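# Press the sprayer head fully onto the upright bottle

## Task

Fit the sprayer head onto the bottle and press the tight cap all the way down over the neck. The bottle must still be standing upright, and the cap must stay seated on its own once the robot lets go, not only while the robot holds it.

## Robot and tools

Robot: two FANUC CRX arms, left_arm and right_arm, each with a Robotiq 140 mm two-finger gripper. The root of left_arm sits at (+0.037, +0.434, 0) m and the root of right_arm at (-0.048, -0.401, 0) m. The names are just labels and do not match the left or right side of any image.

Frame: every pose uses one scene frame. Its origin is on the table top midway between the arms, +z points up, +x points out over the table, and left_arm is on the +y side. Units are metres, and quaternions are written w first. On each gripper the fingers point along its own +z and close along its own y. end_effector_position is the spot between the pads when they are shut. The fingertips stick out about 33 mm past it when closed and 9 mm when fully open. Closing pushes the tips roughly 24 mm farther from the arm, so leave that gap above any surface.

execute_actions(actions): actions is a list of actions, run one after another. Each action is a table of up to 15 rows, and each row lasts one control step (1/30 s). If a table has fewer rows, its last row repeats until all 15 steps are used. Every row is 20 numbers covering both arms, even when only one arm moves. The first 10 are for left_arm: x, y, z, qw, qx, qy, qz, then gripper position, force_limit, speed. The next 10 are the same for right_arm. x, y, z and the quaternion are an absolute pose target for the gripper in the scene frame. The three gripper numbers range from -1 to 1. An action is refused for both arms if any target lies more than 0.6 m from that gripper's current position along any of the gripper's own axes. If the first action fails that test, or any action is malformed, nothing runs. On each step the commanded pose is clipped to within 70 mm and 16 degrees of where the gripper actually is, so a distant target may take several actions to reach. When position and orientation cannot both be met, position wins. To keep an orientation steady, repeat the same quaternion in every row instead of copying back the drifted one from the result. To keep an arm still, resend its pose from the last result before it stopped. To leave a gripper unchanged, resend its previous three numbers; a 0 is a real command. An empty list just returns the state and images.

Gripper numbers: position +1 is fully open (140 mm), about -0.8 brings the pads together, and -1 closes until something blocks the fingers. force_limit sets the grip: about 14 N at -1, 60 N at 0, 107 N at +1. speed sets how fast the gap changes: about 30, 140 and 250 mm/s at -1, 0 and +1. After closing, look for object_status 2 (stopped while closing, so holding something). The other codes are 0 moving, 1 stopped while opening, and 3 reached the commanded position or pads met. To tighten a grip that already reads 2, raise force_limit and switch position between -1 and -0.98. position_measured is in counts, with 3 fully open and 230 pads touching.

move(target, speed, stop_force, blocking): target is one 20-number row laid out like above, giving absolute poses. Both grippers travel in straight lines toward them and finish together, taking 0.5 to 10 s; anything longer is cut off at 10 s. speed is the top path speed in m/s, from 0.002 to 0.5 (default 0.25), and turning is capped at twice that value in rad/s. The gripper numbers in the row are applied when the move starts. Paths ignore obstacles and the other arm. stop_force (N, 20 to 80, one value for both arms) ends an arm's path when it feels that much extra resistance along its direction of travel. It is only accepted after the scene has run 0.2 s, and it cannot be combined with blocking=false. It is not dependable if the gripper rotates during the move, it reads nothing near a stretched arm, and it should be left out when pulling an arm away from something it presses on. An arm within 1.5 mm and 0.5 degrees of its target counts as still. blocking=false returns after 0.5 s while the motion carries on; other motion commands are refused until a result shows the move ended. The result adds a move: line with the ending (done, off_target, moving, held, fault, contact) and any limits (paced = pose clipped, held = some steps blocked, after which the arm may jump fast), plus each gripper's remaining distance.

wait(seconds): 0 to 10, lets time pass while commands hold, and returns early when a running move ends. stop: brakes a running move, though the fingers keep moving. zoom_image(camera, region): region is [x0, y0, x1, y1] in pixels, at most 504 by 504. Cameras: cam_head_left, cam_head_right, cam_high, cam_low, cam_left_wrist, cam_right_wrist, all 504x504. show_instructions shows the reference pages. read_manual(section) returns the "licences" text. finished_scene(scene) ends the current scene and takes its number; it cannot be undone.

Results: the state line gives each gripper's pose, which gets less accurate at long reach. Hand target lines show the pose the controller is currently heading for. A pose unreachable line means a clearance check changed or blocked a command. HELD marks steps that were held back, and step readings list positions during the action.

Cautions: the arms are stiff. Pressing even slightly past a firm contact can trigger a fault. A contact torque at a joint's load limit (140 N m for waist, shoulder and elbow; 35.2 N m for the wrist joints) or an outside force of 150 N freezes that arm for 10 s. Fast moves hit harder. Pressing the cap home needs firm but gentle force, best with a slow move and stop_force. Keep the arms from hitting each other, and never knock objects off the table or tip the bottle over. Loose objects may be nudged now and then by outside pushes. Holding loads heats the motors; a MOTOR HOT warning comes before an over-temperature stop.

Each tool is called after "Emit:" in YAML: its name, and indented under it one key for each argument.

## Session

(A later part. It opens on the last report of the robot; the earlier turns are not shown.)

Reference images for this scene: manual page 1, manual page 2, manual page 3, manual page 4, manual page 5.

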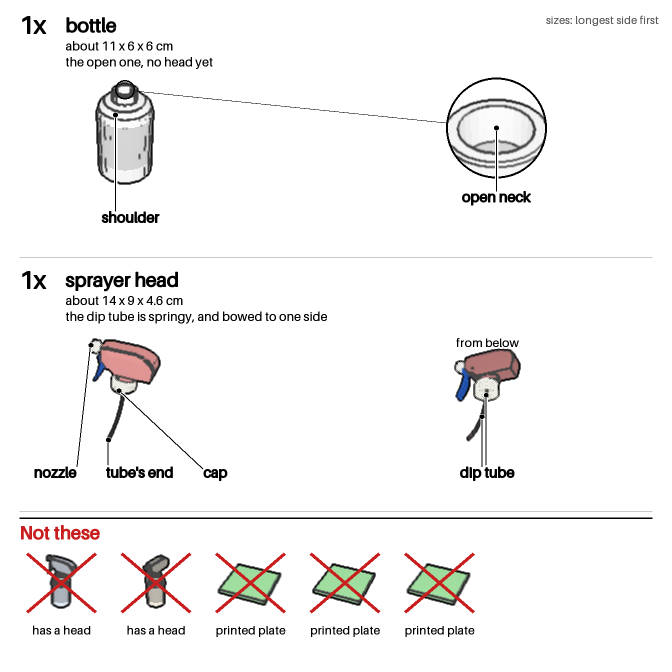

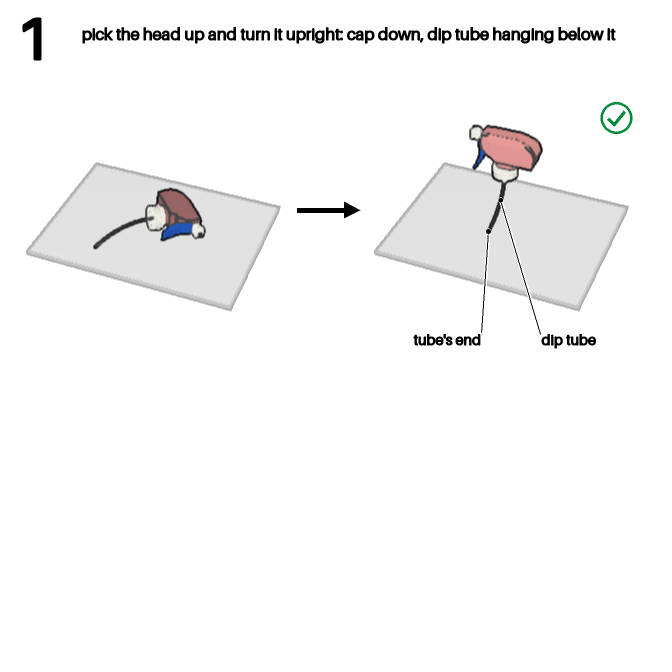

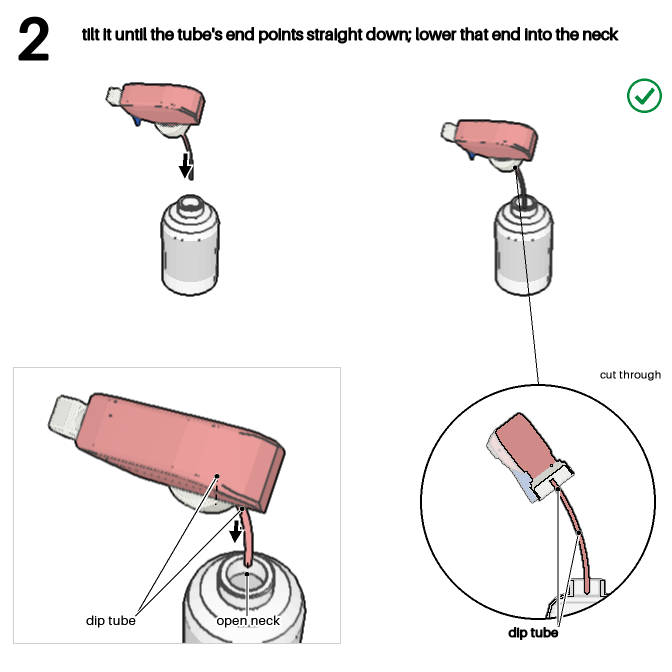

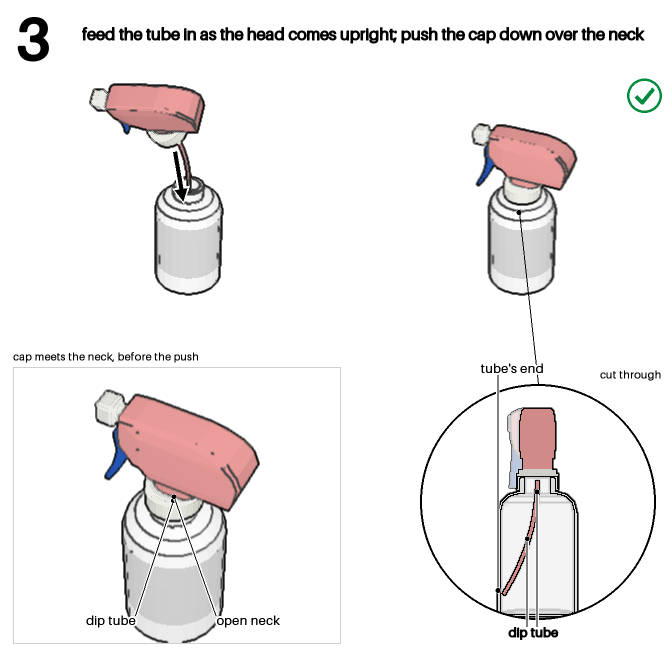

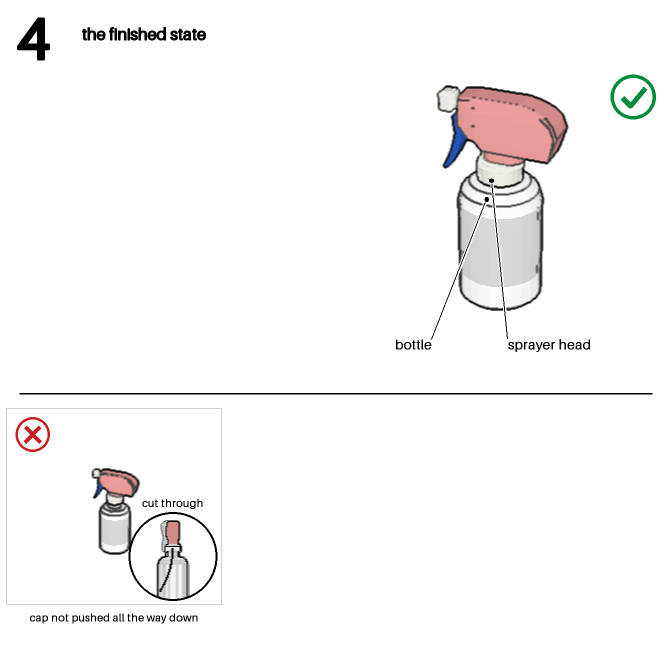

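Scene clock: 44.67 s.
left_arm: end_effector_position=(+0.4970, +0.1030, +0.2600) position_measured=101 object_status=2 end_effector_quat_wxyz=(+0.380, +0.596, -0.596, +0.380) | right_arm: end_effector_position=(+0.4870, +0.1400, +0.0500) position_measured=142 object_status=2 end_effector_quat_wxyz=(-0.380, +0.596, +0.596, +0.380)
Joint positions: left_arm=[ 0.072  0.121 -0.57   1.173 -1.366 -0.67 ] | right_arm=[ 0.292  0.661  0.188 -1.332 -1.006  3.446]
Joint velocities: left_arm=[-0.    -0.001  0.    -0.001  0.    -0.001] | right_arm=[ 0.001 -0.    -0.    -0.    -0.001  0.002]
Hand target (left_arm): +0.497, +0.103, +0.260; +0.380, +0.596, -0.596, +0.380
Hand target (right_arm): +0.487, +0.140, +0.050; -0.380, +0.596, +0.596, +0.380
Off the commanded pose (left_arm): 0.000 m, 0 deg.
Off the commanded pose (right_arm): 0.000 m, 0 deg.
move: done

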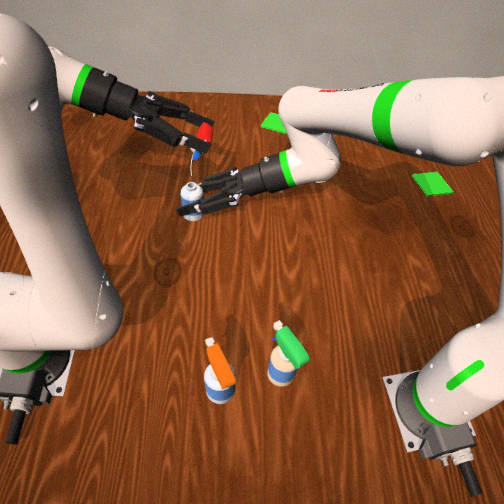

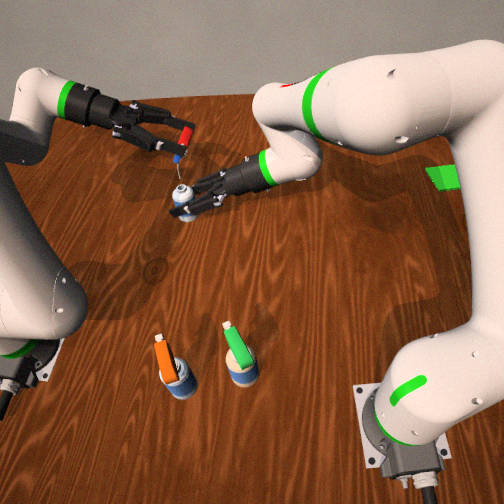

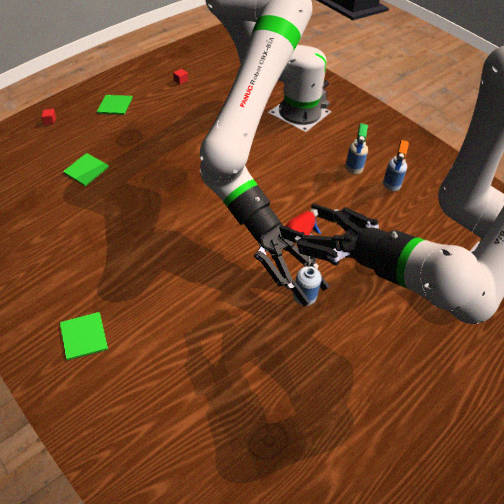

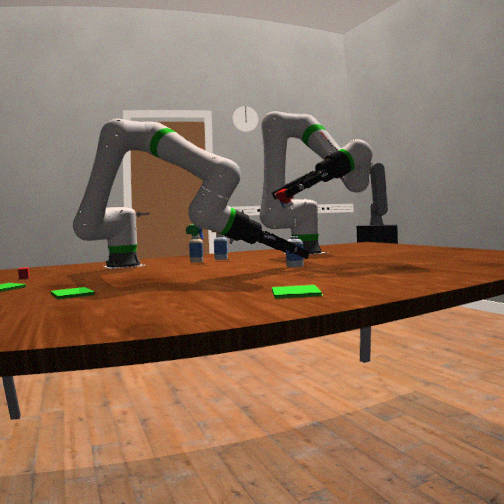

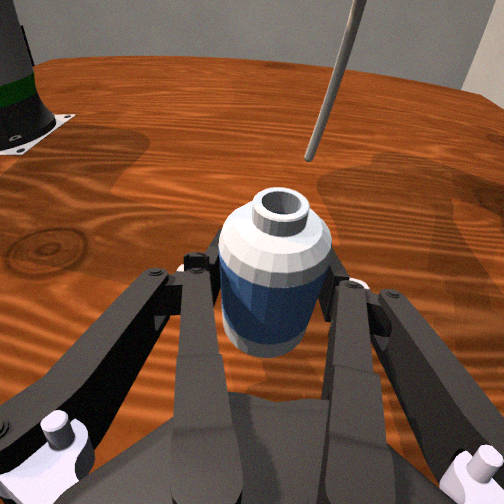

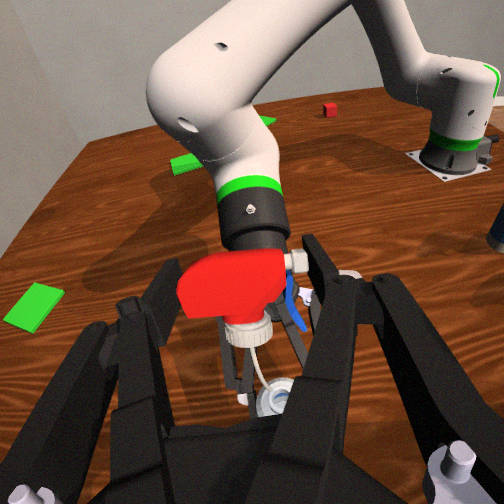

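Emit:
move:
  target: [0.485,0.107,0.24,0.38,0.596,-0.596,0.38,-1,1,-0.3, 0.487,0.14,0.05,0.38,-0.596,-0.596,-0.38,-1,0,0]
  speed: 0.06

Emit:
zoom_image:
  camera: "cam_head_right"
  region: [130,130,230,230]

Emit:
zoom_image:
  camera: "cam_head_left"
  region: [140,130,240,230]

Scene clock: 51.43 s.
left_arm: end_effector_position=(+0.4850, +0.1070, +0.2399) position_measured=101 object_status=2 end_effector_quat_wxyz=(+0.380, +0.596, -0.596, +0.380) | right_arm: end_effector_position=(+0.4870, +0.1400, +0.0500) position_measured=142 object_status=2 end_effector_quat_wxyz=(-0.380, +0.596, +0.596, +0.380)
Joint positions: left_arm=[ 0.083  0.115 -0.627  1.177 -1.354 -0.721] | right_arm=[ 0.292  0.661  0.188 -1.332 -1.006  3.446]
Joint velocities: left_arm=[ 0.     0.001 -0.001 -0.     0.    -0.   ] | right_arm=[-0.001  0.    -0.     0.    -0.002 -0.   ]
Hand target (left_arm): +0.485, +0.107, +0.240; +0.380, +0.596, -0.596, +0.380
Hand target (right_arm): +0.487, +0.140, +0.050; -0.380, +0.596, +0.596, +0.380
Off the commanded pose (left_arm): 0.000 m, 0 deg.
Off the commanded pose (right_arm): 0.000 m, 0 deg.
move: done

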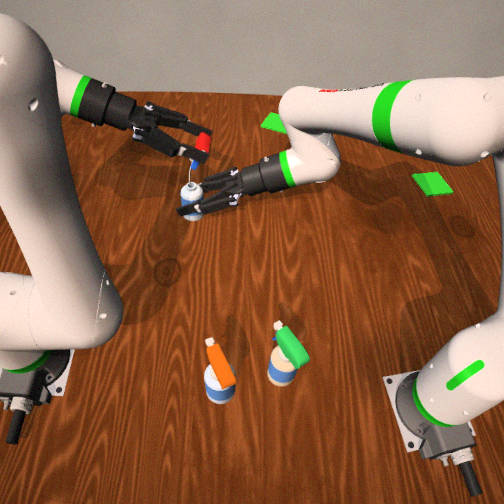

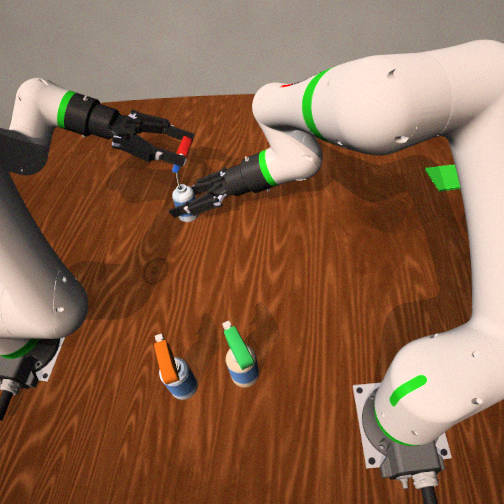

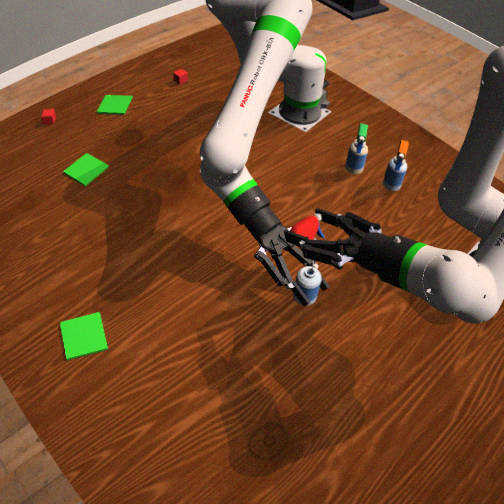

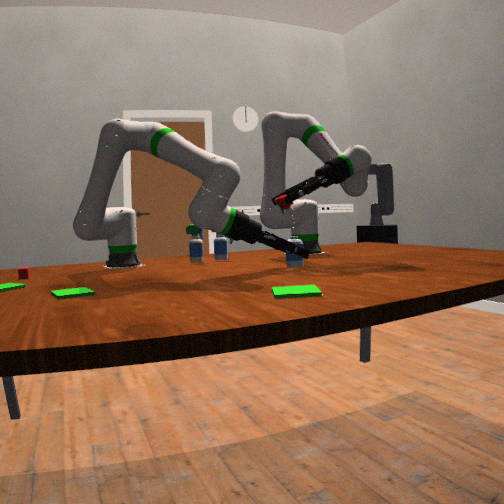

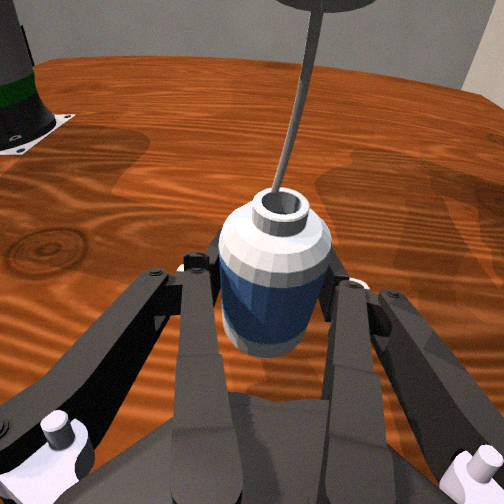

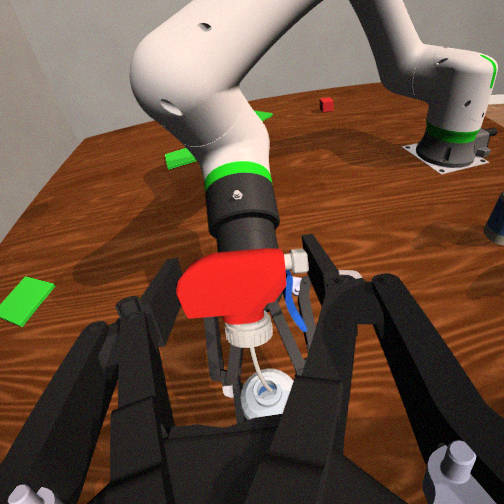

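Region (130, 130, 230, 230) of cam_head_right's 504x504 image, scaled by 5.040, with more detail than that image has.

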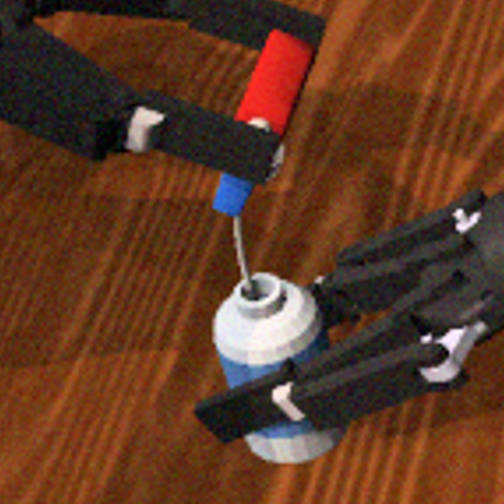

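Region (140, 130, 240, 230) of cam_head_left's 504x504 image, scaled by 5.040, with more detail than that image has.

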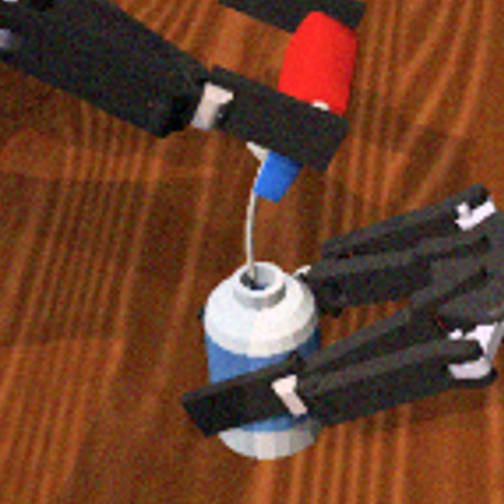

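Emit:
move:
  target: [0.487,0.103,0.21,0.38,0.596,-0.596,0.38,-1,1,-0.3, 0.487,0.14,0.05,0.38,-0.596,-0.596,-0.38,-1,0,0]
  speed: 0.05

Emit:
move:
  target: [0.474,0.134,0.165,0.5215,0.5215,-0.4775,0.4775,-1,1,-0.3, 0.487,0.14,0.05,0.38,-0.596,-0.596,-0.38,-1,0,0]
  speed: 0.05

Emit:
zoom_image:
  camera: "cam_head_right"
  region: [130,130,230,230]

Emit:
zoom_image:
  camera: "cam_low"
  region: [230,160,350,280]

Scene clock: 63.00 s.
left_arm: end_effector_position=(+0.4871, +0.1030, +0.2100) position_measured=101 object_status=2 end_effector_quat_wxyz=(+0.380, +0.596, -0.596, +0.380) | right_arm: end_effector_position=(+0.4870, +0.1400, +0.0500) position_measured=142 object_status=2 end_effector_quat_wxyz=(-0.380, +0.596, +0.596, +0.380)
Joint positions: left_arm=[ 0.066  0.157 -0.657  1.204 -1.316 -0.786] | right_arm=[ 0.292  0.661  0.188 -1.332 -1.006  3.446]
Joint velocities: left_arm=[ 0.001  0.    -0.    -0.002  0.    -0.   ] | right_arm=[-0.    -0.    -0.    -0.     0.001  0.   ]
Hand target (left_arm): +0.487, +0.103, +0.210; +0.380, +0.596, -0.596, +0.380
Hand target (right_arm): +0.487, +0.140, +0.050; -0.380, +0.596, +0.596, +0.380
Off the commanded pose (left_arm): 0.000 m, 0 deg.
Off the commanded pose (right_arm): 0.000 m, 0 deg.
move: done

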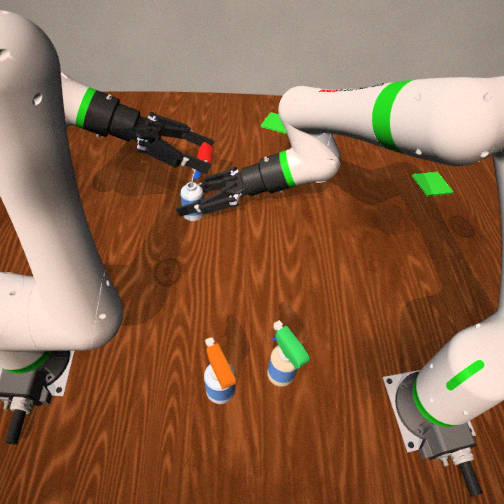

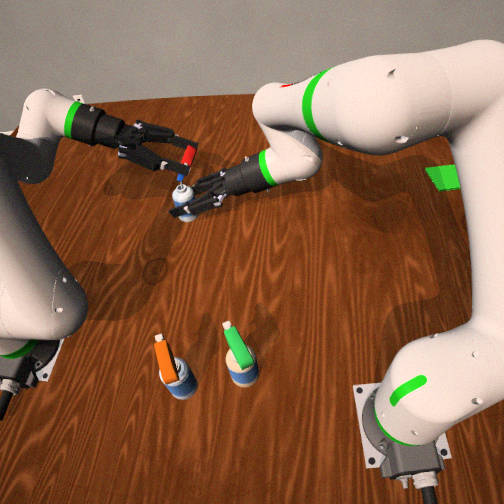

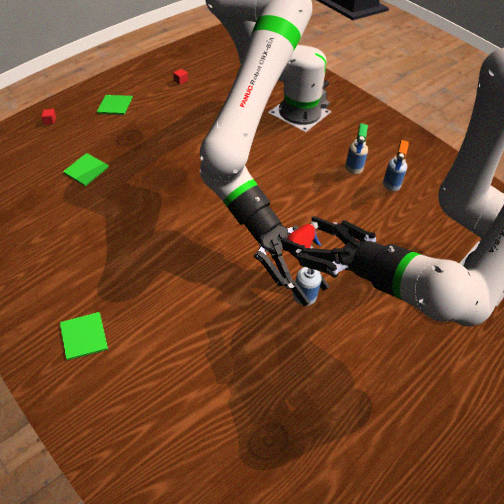

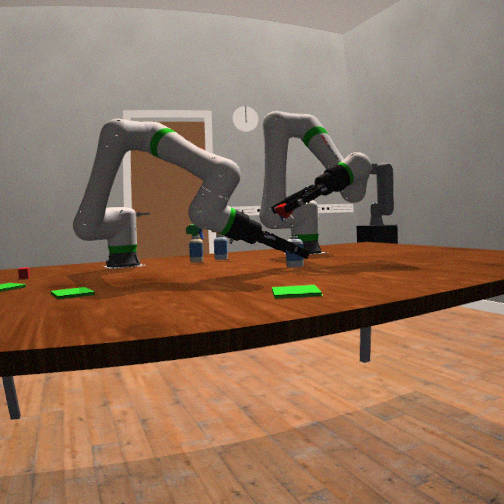

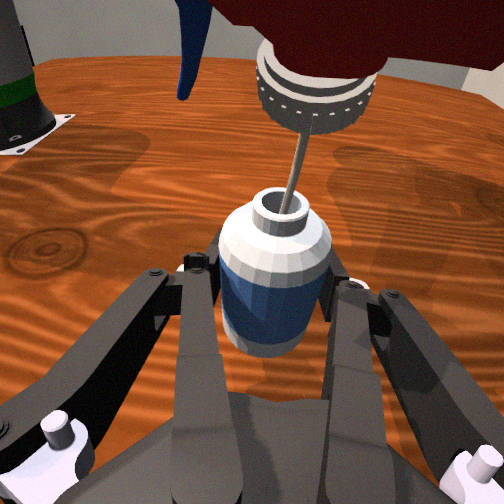

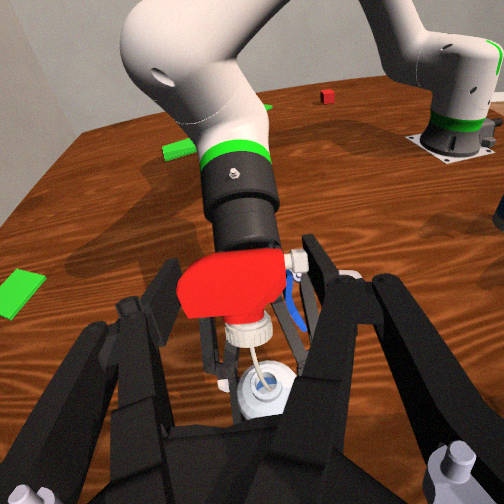

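Scene clock: 67.67 s.
left_arm: end_effector_position=(+0.4736, +0.1336, +0.1645) position_measured=101 object_status=2 end_effector_quat_wxyz=(+0.522, +0.521, -0.478, +0.477) | right_arm: end_effector_position=(+0.4870, +0.1400, +0.0500) position_measured=142 object_status=2 end_effector_quat_wxyz=(-0.380, +0.596, +0.596, +0.380)
Joint positions: left_arm=[ 0.158  0.508 -0.786  1.396 -1.62  -1.209] | right_arm=[ 0.292  0.661  0.188 -1.332 -1.006  3.446]
Joint velocities: left_arm=[ 0.002  0.001 -0.     0.    -0.001 -0.001] | right_arm=[ 0.     0.     0.     0.001  0.    -0.   ]
Hand target (left_arm): +0.474, +0.134, +0.165; +0.522, +0.521, -0.478, +0.477
Hand target (right_arm): +0.487, +0.140, +0.050; -0.380, +0.596, +0.596, +0.380
Off the commanded pose (left_arm): 0.001 m, 0 deg.
Off the commanded pose (right_arm): 0.000 m, 0 deg.
move: done

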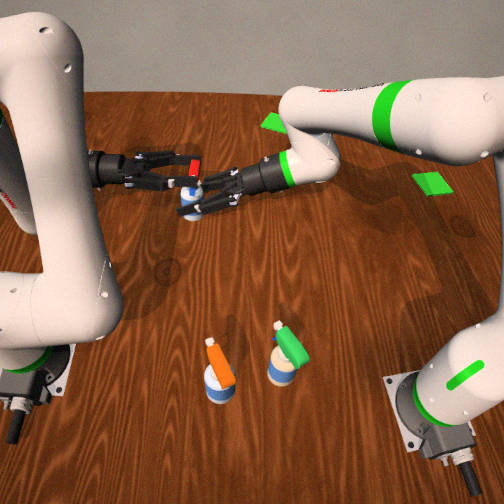

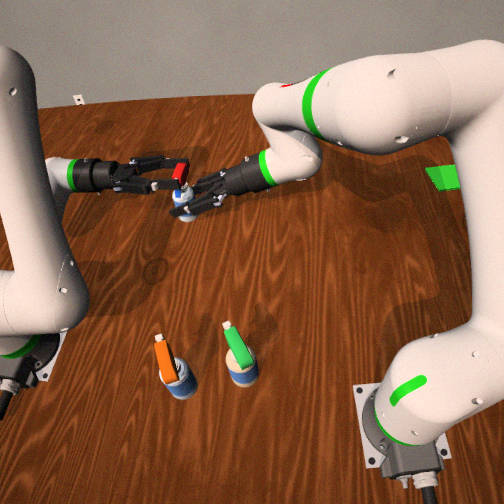

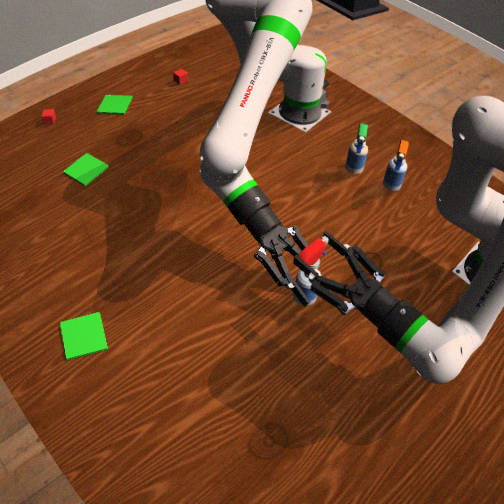

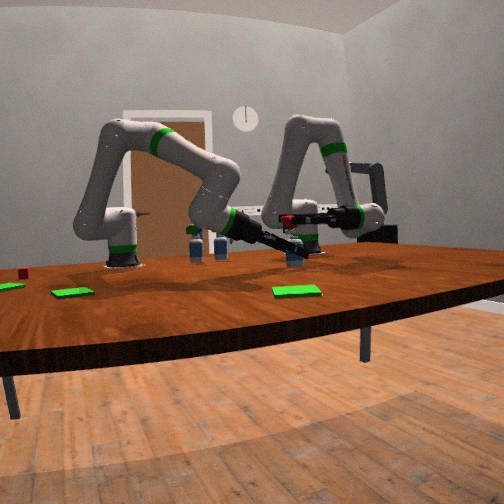

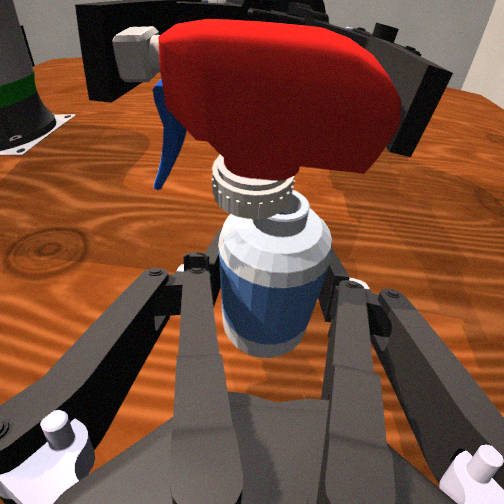

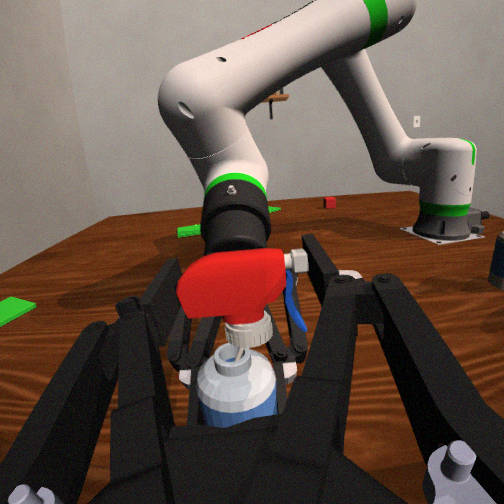

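Region (130, 130, 230, 230) of cam_head_right's 504x504 image, scaled by 5.040, with more detail than that image has.

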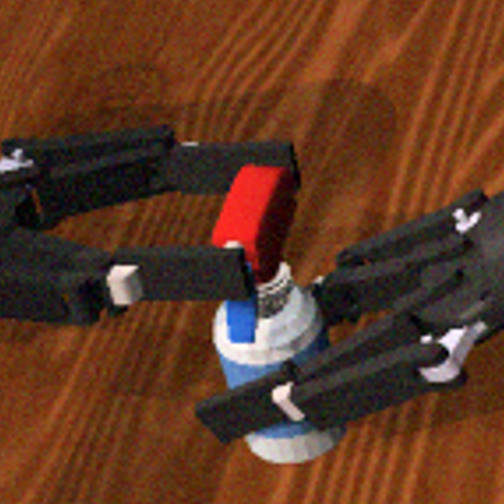

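Region (230, 160, 350, 280) of cam_low's 504x504 image, scaled by 4.200, with more detail than that image has.

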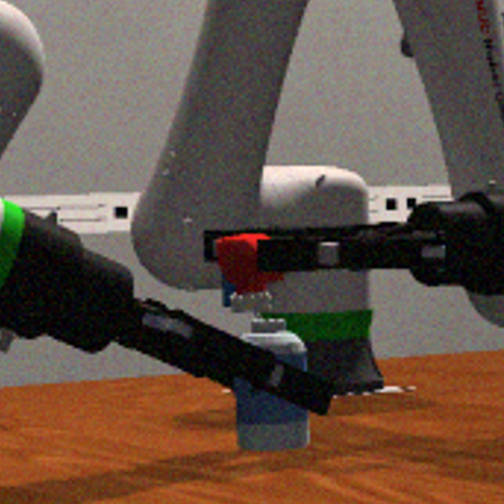

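Emit:
move:
  target: [0.486,0.144,0.163,0.5215,0.5215,-0.4775,0.4775,-1,1,-0.3, 0.487,0.14,0.05,0.38,-0.596,-0.596,-0.38,-1,0,0]
  speed: 0.03

Emit:
zoom_image:
  camera: "cam_head_right"
  region: [130,130,230,230]

Emit:
zoom_image:
  camera: "cam_low"
  region: [230,160,350,280]

Scene clock: 73.30 s.
left_arm: end_effector_position=(+0.4860, +0.1440, +0.1630) position_measured=101 object_status=2 end_effector_quat_wxyz=(+0.521, +0.522, -0.478, +0.477) | right_arm: end_effector_position=(+0.4870, +0.1400, +0.0500) position_measured=142 object_status=2 end_effector_quat_wxyz=(-0.380, +0.596, +0.596, +0.380)
Joint positions: left_arm=[ 0.182  0.531 -0.749  1.375 -1.629 -1.198] | right_arm=[ 0.292  0.661  0.188 -1.332 -1.006  3.446]
Joint velocities: left_arm=[ 0.    -0.     0.    -0.001  0.     0.   ] | right_arm=[-0.001  0.    -0.    -0.001 -0.    -0.   ]
Hand target (left_arm): +0.486, +0.144, +0.163; +0.521, +0.522, -0.478, +0.477
Hand target (right_arm): +0.487, +0.140, +0.050; -0.380, +0.596, +0.596, +0.380
Off the commanded pose (left_arm): 0.000 m, 0 deg.
Off the commanded pose (right_arm): 0.000 m, 0 deg.
move: done

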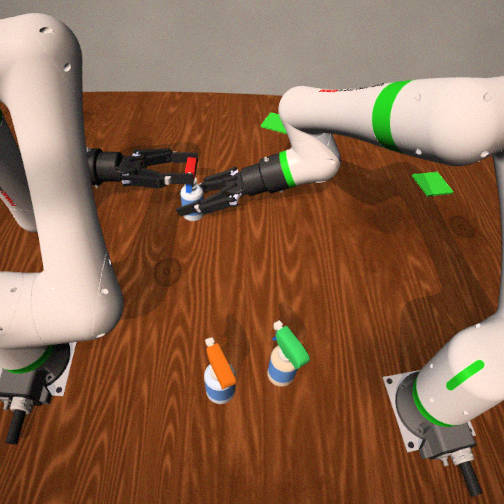

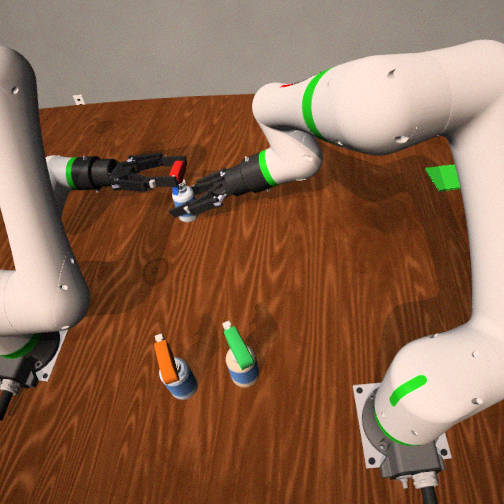

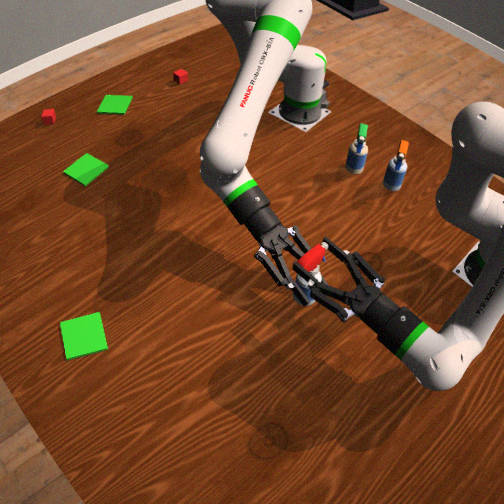

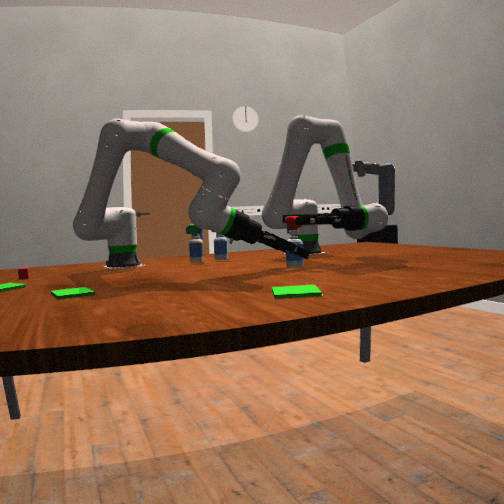

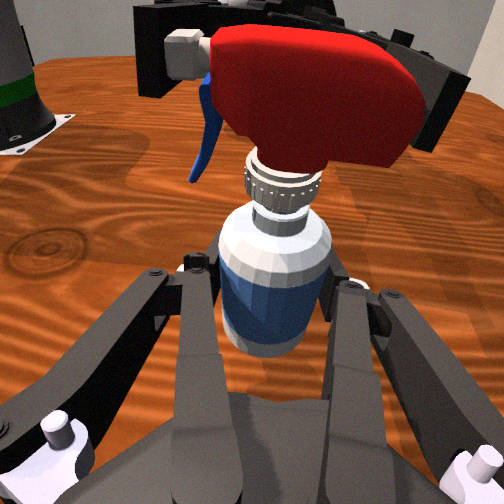

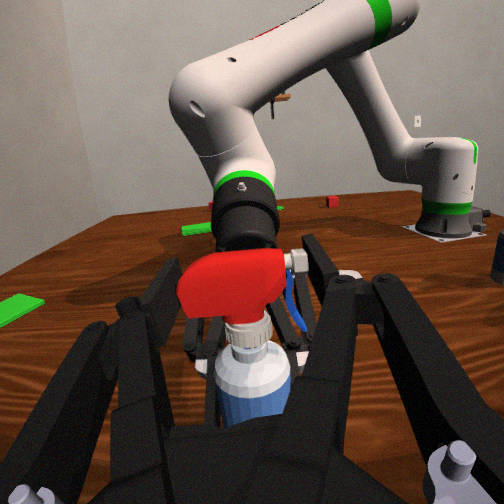

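Region (130, 130, 230, 230) of cam_head_right's 504x504 image, scaled by 5.040, with more detail than that image has.

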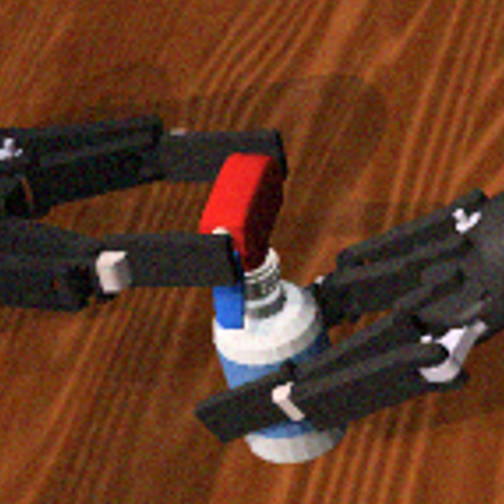

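Region (230, 160, 350, 280) of cam_low's 504x504 image, scaled by 4.200, with more detail than that image has.

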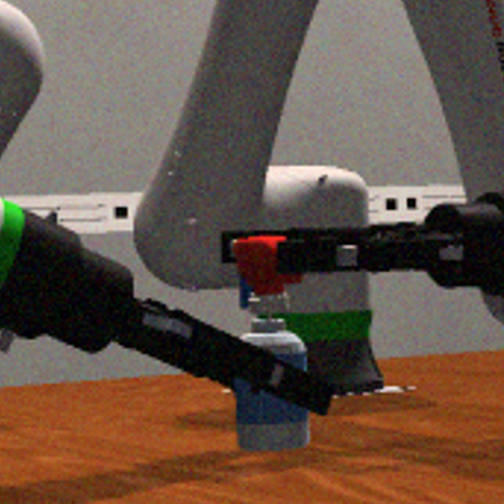

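Aligned; pushing down.

Emit:
move:
  target: [0.486,0.144,0.135,0.5215,0.5215,-0.4775,0.4775,-1,1,-0.3, 0.487,0.14,0.05,0.38,-0.596,-0.596,-0.38,-1,0,0]
  speed: 0.01
  stop_force: 45

Emit:
zoom_image:
  camera: "cam_low"
  region: [230,160,350,280]

Scene clock: 78.03 s.
left_arm: end_effector_position=(+0.4862, +0.1441, +0.1453) position_measured=101 object_status=2 end_effector_quat_wxyz=(+0.521, +0.521, -0.478, +0.478) | right_arm: end_effector_position=(+0.4870, +0.1400, +0.0500) position_measured=142 object_status=2 end_effector_quat_wxyz=(-0.380, +0.596, +0.596, +0.380)
Joint positions: left_arm=[ 0.183  0.573 -0.745  1.373 -1.622 -1.235] | right_arm=[ 0.292  0.661  0.188 -1.332 -1.006  3.446]
Joint velocities: left_arm=[ 0.    -0.002 -0.001 -0.    -0.001  0.003] | right_arm=[ 0.001 -0.     0.     0.001  0.001 -0.001]
Hand target (left_arm): +0.486, +0.144, +0.146; +0.522, +0.521, -0.477, +0.478
Hand target (right_arm): +0.487, +0.140, +0.050; -0.380, +0.596, +0.596, +0.380
Off the commanded pose (left_arm): 0.010 m, 0 deg.
Off the commanded pose (right_arm): 0.000 m, 0 deg.
move: contact (left_arm)

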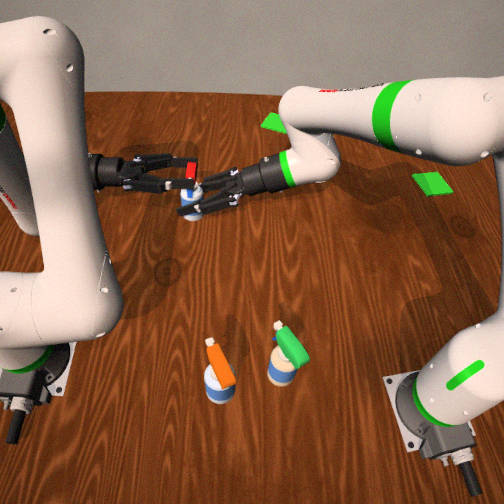

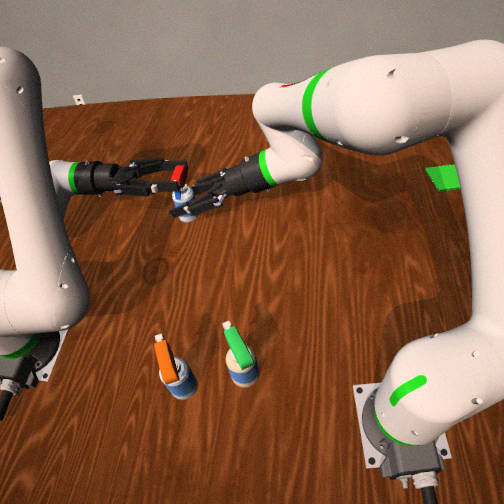

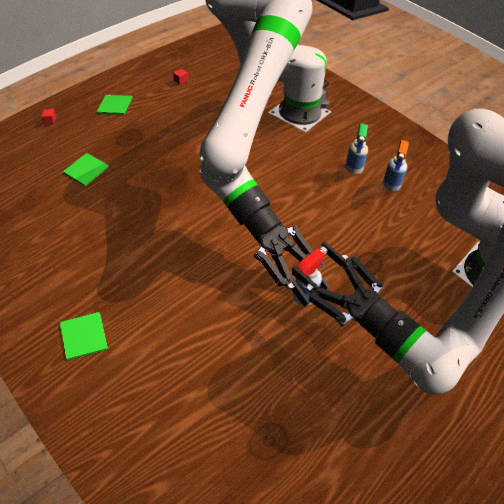

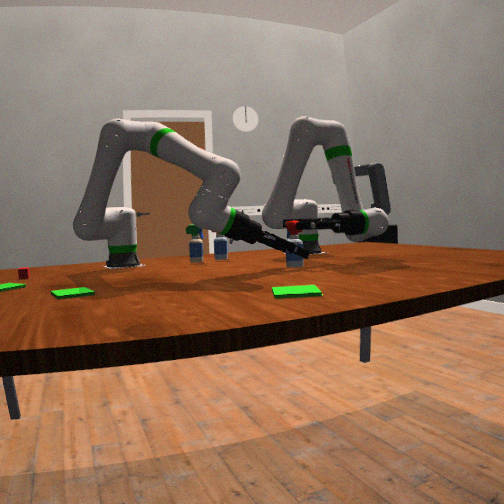

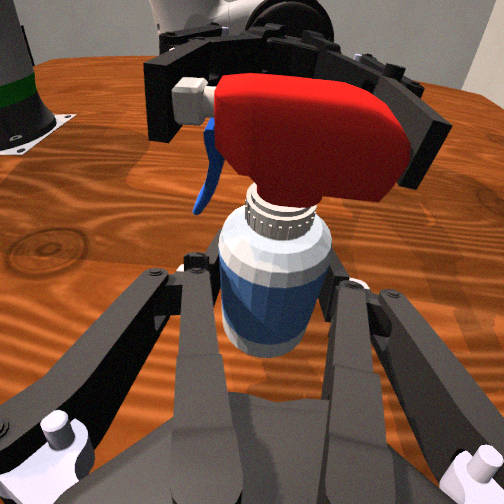

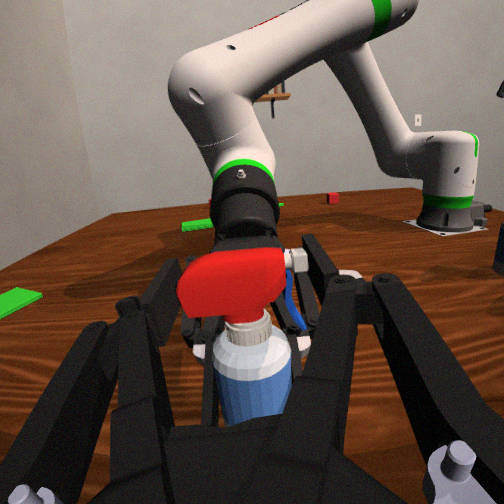

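Region (230, 160, 350, 280) of cam_low's 504x504 image, scaled by 4.200, with more detail than that image has.

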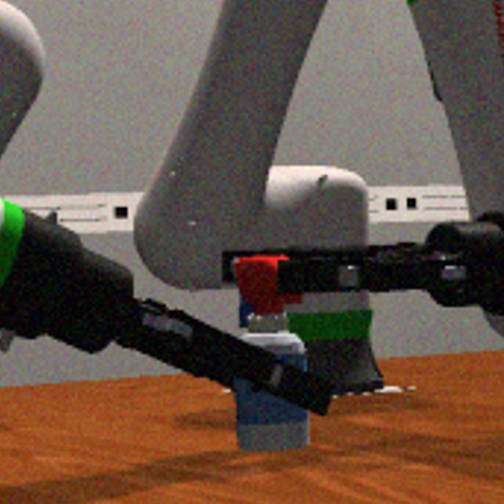

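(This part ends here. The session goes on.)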